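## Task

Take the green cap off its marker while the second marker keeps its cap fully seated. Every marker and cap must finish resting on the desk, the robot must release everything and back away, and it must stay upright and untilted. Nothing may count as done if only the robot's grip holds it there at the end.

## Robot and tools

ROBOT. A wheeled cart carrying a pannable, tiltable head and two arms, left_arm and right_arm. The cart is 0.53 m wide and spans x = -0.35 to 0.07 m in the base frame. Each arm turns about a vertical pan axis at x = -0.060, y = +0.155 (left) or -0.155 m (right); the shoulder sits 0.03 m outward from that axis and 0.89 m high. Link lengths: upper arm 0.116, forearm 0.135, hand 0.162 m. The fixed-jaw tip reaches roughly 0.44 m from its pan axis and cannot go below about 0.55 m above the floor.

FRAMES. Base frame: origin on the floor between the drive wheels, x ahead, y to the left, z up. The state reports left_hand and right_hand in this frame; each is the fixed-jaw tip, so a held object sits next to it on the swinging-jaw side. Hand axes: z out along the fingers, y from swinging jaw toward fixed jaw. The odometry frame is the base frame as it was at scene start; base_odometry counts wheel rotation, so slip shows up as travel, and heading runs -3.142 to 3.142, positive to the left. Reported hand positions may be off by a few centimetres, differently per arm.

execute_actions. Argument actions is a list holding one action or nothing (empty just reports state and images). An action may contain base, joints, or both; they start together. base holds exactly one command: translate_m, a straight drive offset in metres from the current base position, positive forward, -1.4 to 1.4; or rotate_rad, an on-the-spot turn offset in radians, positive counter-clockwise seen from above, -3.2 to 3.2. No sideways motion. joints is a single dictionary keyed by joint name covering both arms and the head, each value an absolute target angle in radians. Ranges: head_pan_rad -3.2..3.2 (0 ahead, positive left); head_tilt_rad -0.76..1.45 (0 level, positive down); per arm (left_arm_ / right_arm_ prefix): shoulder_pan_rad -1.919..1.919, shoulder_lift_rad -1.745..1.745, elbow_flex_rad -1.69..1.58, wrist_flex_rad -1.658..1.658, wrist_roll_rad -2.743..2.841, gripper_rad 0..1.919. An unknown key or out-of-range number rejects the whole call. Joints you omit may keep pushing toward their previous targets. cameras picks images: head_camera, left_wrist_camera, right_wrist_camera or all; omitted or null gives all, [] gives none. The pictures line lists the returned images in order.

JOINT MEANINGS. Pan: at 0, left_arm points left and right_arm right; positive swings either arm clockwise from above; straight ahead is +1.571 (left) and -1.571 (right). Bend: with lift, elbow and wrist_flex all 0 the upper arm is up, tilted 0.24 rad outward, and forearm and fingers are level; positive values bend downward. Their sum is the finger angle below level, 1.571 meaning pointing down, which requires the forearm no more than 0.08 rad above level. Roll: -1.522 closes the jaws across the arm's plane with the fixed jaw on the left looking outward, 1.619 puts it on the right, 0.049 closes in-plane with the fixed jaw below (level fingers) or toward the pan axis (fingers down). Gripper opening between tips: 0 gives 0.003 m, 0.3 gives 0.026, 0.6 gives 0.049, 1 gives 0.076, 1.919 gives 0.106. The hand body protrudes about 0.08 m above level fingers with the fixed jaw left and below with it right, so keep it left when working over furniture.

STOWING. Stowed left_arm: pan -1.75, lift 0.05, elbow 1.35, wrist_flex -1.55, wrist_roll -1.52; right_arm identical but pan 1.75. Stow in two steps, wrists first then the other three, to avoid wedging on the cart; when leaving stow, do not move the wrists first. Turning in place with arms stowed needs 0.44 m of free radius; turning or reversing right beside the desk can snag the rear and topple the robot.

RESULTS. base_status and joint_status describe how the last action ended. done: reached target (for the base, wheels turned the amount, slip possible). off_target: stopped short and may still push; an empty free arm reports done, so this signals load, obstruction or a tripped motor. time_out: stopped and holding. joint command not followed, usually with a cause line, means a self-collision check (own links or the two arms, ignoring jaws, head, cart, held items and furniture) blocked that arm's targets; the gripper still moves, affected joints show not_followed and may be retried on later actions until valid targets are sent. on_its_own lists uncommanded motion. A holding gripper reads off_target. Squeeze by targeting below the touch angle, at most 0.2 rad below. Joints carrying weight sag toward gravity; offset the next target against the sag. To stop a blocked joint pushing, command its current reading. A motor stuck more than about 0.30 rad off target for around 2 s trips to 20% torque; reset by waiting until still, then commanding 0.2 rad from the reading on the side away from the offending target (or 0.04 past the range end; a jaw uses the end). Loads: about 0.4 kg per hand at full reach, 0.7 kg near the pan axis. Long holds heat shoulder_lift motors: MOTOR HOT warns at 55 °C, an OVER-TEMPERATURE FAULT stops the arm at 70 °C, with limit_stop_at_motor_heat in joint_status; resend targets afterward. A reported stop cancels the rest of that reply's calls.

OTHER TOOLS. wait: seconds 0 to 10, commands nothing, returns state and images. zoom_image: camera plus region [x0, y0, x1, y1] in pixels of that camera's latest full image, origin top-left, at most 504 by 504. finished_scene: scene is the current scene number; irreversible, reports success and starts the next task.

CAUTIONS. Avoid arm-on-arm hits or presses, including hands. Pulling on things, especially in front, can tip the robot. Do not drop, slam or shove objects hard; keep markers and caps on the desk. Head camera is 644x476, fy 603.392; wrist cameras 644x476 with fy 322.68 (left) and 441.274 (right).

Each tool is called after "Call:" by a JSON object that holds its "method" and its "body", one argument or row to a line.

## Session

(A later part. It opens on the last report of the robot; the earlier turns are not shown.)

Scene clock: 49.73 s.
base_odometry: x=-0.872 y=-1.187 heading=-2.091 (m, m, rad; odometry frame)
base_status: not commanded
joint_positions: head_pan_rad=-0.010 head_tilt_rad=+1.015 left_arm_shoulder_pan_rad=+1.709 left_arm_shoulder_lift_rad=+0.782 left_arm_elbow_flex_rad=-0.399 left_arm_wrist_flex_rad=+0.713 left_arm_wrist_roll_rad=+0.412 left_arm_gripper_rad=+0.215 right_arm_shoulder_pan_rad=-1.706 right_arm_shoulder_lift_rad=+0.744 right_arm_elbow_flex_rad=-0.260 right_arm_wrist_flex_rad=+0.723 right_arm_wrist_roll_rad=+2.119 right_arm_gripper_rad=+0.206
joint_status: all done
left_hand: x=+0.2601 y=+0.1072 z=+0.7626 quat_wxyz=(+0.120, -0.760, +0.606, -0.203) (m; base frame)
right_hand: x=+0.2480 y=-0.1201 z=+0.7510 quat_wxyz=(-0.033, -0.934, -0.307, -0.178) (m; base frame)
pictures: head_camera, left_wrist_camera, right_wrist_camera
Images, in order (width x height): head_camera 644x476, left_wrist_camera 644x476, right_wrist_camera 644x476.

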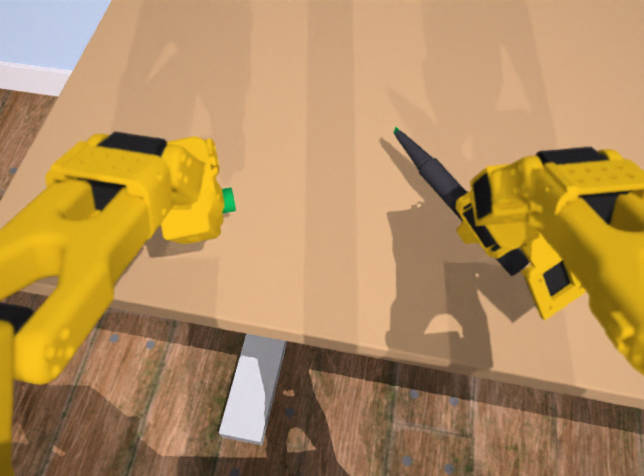

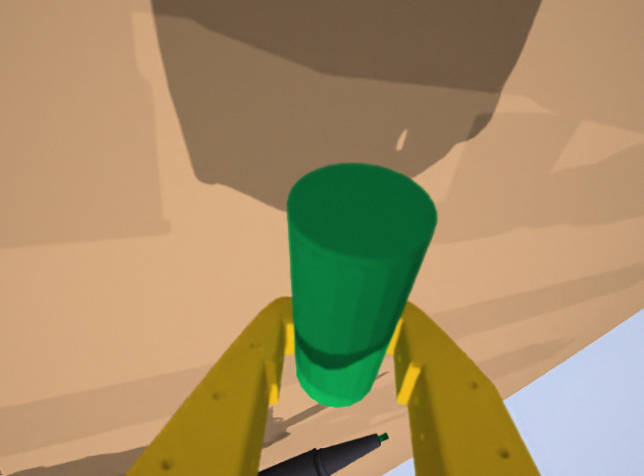

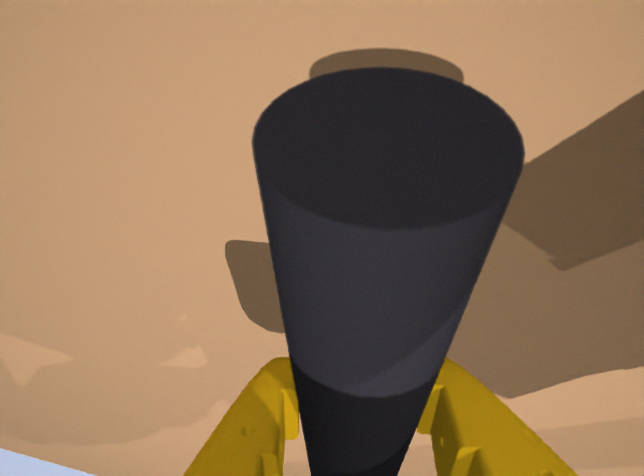

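Call:
{"method": "execute_actions", "body": {
  "actions": [
    {"joints":{"left_arm_shoulder_lift_rad":0.86,"left_arm_wrist_flex_rad":0.63,"right_arm_shoulder_lift_rad":0.79}}
  ],
  "cameras": ["left_wrist_camera"]
}}

Scene clock: 50.67 s.
base_odometry: x=-0.872 y=-1.187 heading=-2.091 (m, m, rad; odometry frame)
base_status: not commanded
joint_positions: head_pan_rad=-0.010 head_tilt_rad=+1.015 left_arm_shoulder_pan_rad=+1.709 left_arm_shoulder_lift_rad=+0.880 left_arm_elbow_flex_rad=-0.402 left_arm_wrist_flex_rad=+0.645 left_arm_wrist_roll_rad=+0.412 left_arm_gripper_rad=+0.215 right_arm_shoulder_pan_rad=-1.706 right_arm_shoulder_lift_rad=+0.812 right_arm_elbow_flex_rad=-0.263 right_arm_wrist_flex_rad=+0.723 right_arm_wrist_roll_rad=+2.119 right_arm_gripper_rad=+0.206
joint_status: all done
left_hand: x=+0.2566 y=+0.1077 z=+0.7389 quat_wxyz=(+0.113, -0.762, +0.608, -0.191) (m; base frame)
right_hand: x=+0.2384 y=-0.1214 z=+0.7330 quat_wxyz=(-0.027, -0.939, -0.309, -0.147) (m; base frame)
pictures: left_wrist_camera
Images, in order (width x height): left_wrist_camera 644x476.

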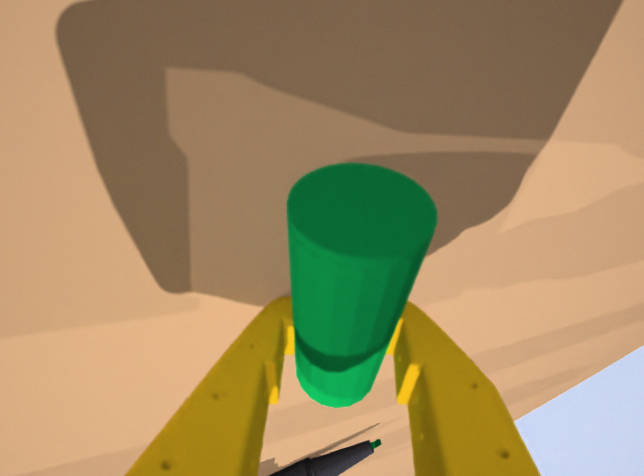

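Call:
{"method": "execute_actions", "body": {
  "actions": [
    {"joints":{"left_arm_shoulder_lift_rad":0.89,"right_arm_gripper_rad":0.6}}
  ],
  "cameras": []
}}

Call:
{"method": "execute_actions", "body": {
  "actions": [
    {"joints":{"left_arm_gripper_rad":0.6,"right_arm_shoulder_lift_rad":0.3,"right_arm_wrist_flex_rad":1.1}}
  ],
  "cameras": ["head_camera","left_wrist_camera"]
}}

Scene clock: 52.17 s.
base_odometry: x=-0.872 y=-1.187 heading=-2.091 (m, m, rad; odometry frame)
base_status: not commanded
joint_positions: head_pan_rad=-0.010 head_tilt_rad=+1.015 left_arm_shoulder_pan_rad=+1.709 left_arm_shoulder_lift_rad=+0.892 left_arm_elbow_flex_rad=-0.416 left_arm_wrist_flex_rad=+0.642 left_arm_wrist_roll_rad=+0.412 left_arm_gripper_rad=+0.215 right_arm_shoulder_pan_rad=-1.706 right_arm_shoulder_lift_rad=+0.812 right_arm_elbow_flex_rad=-0.270 right_arm_wrist_flex_rad=+0.723 right_arm_wrist_roll_rad=+2.119 right_arm_gripper_rad=+0.591
joint_status: all done
left_hand: x=+0.2580 y=+0.1075 z=+0.7381 quat_wxyz=(+0.114, -0.762, +0.607, -0.193) (m; base frame)
right_hand: x=+0.2401 y=-0.1212 z=+0.7343 quat_wxyz=(-0.028, -0.939, -0.309, -0.150) (m; base frame)
pictures: none
No camera images: the call's "cameras" was empty. Leave "cameras" out to get every camera's image.

Scene clock: 53.27 s.
base_odometry: x=-0.872 y=-1.187 heading=-2.091 (m, m, rad; odometry frame)
base_status: not commanded
joint_positions: head_pan_rad=-0.010 head_tilt_rad=+1.015 left_arm_shoulder_pan_rad=+1.709 left_arm_shoulder_lift_rad=+0.892 left_arm_elbow_flex_rad=-0.416 left_arm_wrist_flex_rad=+0.640 left_arm_wrist_roll_rad=+0.412 left_arm_gripper_rad=+0.589 right_arm_shoulder_pan_rad=-1.706 right_arm_shoulder_lift_rad=+0.349 right_arm_elbow_flex_rad=-0.270 right_arm_wrist_flex_rad=+1.091 right_arm_wrist_roll_rad=+2.119 right_arm_gripper_rad=+0.592
joint_status: all done
left_hand: x=+0.2582 y=+0.1074 z=+0.7382 quat_wxyz=(+0.115, -0.762, +0.607, -0.194) (m; base frame)
right_hand: x=+0.2348 y=-0.1219 z=+0.8387 quat_wxyz=(-0.036, -0.931, -0.306, -0.196) (m; base frame)
pictures: head_camera, left_wrist_camera
Images, in order (width x height): head_camera 644x476, left_wrist_camera 644x476.

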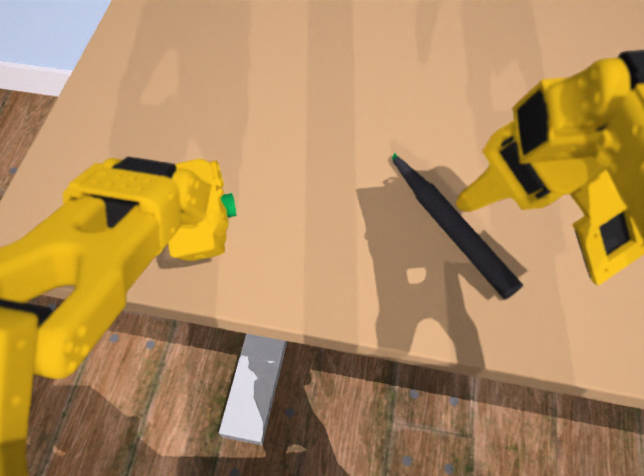

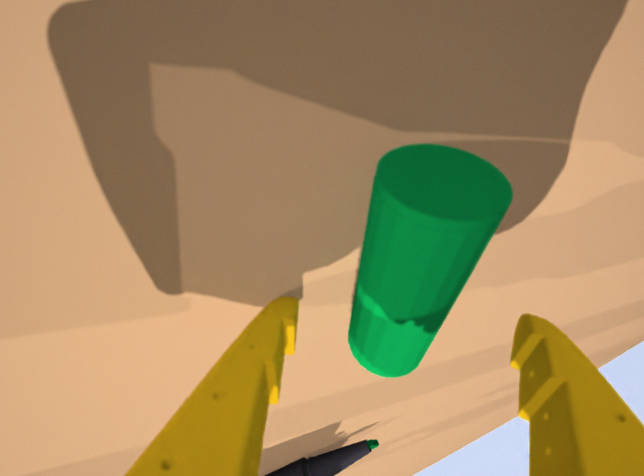

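Call:
{"method": "execute_actions", "body": {
  "actions": [
    {"joints":{"left_arm_shoulder_lift_rad":0.35,"left_arm_wrist_flex_rad":1.1}}
  ],
  "cameras": []
}}

Call:
{"method": "execute_actions", "body": {
  "actions": [
    {"base":{"translate_m":-0.4},"joints":{"head_tilt_rad":0.6}}
  ],
  "cameras": ["head_camera"]
}}

Scene clock: 54.83 s.
base_odometry: x=-0.872 y=-1.187 heading=-2.091 (m, m, rad; odometry frame)
base_status: not commanded
joint_positions: head_pan_rad=-0.010 head_tilt_rad=+1.015 left_arm_shoulder_pan_rad=+1.709 left_arm_shoulder_lift_rad=+0.407 left_arm_elbow_flex_rad=-0.416 left_arm_wrist_flex_rad=+1.093 left_arm_wrist_roll_rad=+0.412 left_arm_gripper_rad=+0.589 right_arm_shoulder_pan_rad=-1.706 right_arm_shoulder_lift_rad=+0.349 right_arm_elbow_flex_rad=-0.270 right_arm_wrist_flex_rad=+1.091 right_arm_wrist_roll_rad=+2.119 right_arm_gripper_rad=+0.592
joint_status: all done
left_hand: x=+0.2408 y=+0.1099 z=+0.8473 quat_wxyz=(+0.123, -0.759, +0.605, -0.207) (m; base frame)
right_hand: x=+0.2348 y=-0.1219 z=+0.8387 quat_wxyz=(-0.036, -0.931, -0.306, -0.196) (m; base frame)
pictures: none
No camera images: the call's "cameras" was empty. Leave "cameras" out to get every camera's image.

Scene clock: 57.77 s.
base_odometry: x=-0.673 y=-0.840 heading=-2.090 (m, m, rad; odometry frame)
base_status: done
joint_positions: head_pan_rad=-0.010 head_tilt_rad=+0.614 left_arm_shoulder_pan_rad=+1.709 left_arm_shoulder_lift_rad=+0.407 left_arm_elbow_flex_rad=-0.416 left_arm_wrist_flex_rad=+1.093 left_arm_wrist_roll_rad=+0.412 left_arm_gripper_rad=+0.589 right_arm_shoulder_pan_rad=-1.706 right_arm_shoulder_lift_rad=+0.347 right_arm_elbow_flex_rad=-0.270 right_arm_wrist_flex_rad=+1.091 right_arm_wrist_roll_rad=+2.119 right_arm_gripper_rad=+0.592
joint_status: all done
left_hand: x=+0.2408 y=+0.1099 z=+0.8473 quat_wxyz=(+0.123, -0.759, +0.605, -0.207) (m; base frame)
right_hand: x=+0.2348 y=-0.1219 z=+0.8391 quat_wxyz=(-0.036, -0.931, -0.306, -0.197) (m; base frame)
pictures: head_camera
Images, in order (width x height): head_camera 644x476.

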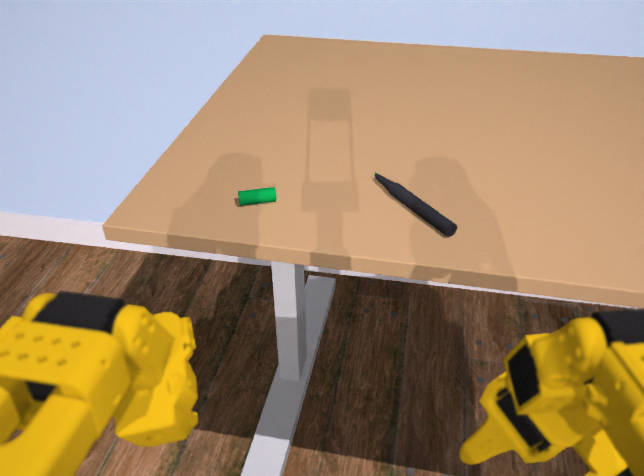

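Call:
{"method": "finished_scene", "body": {
  "scene": 1
}}

The scene is finished: the task was done.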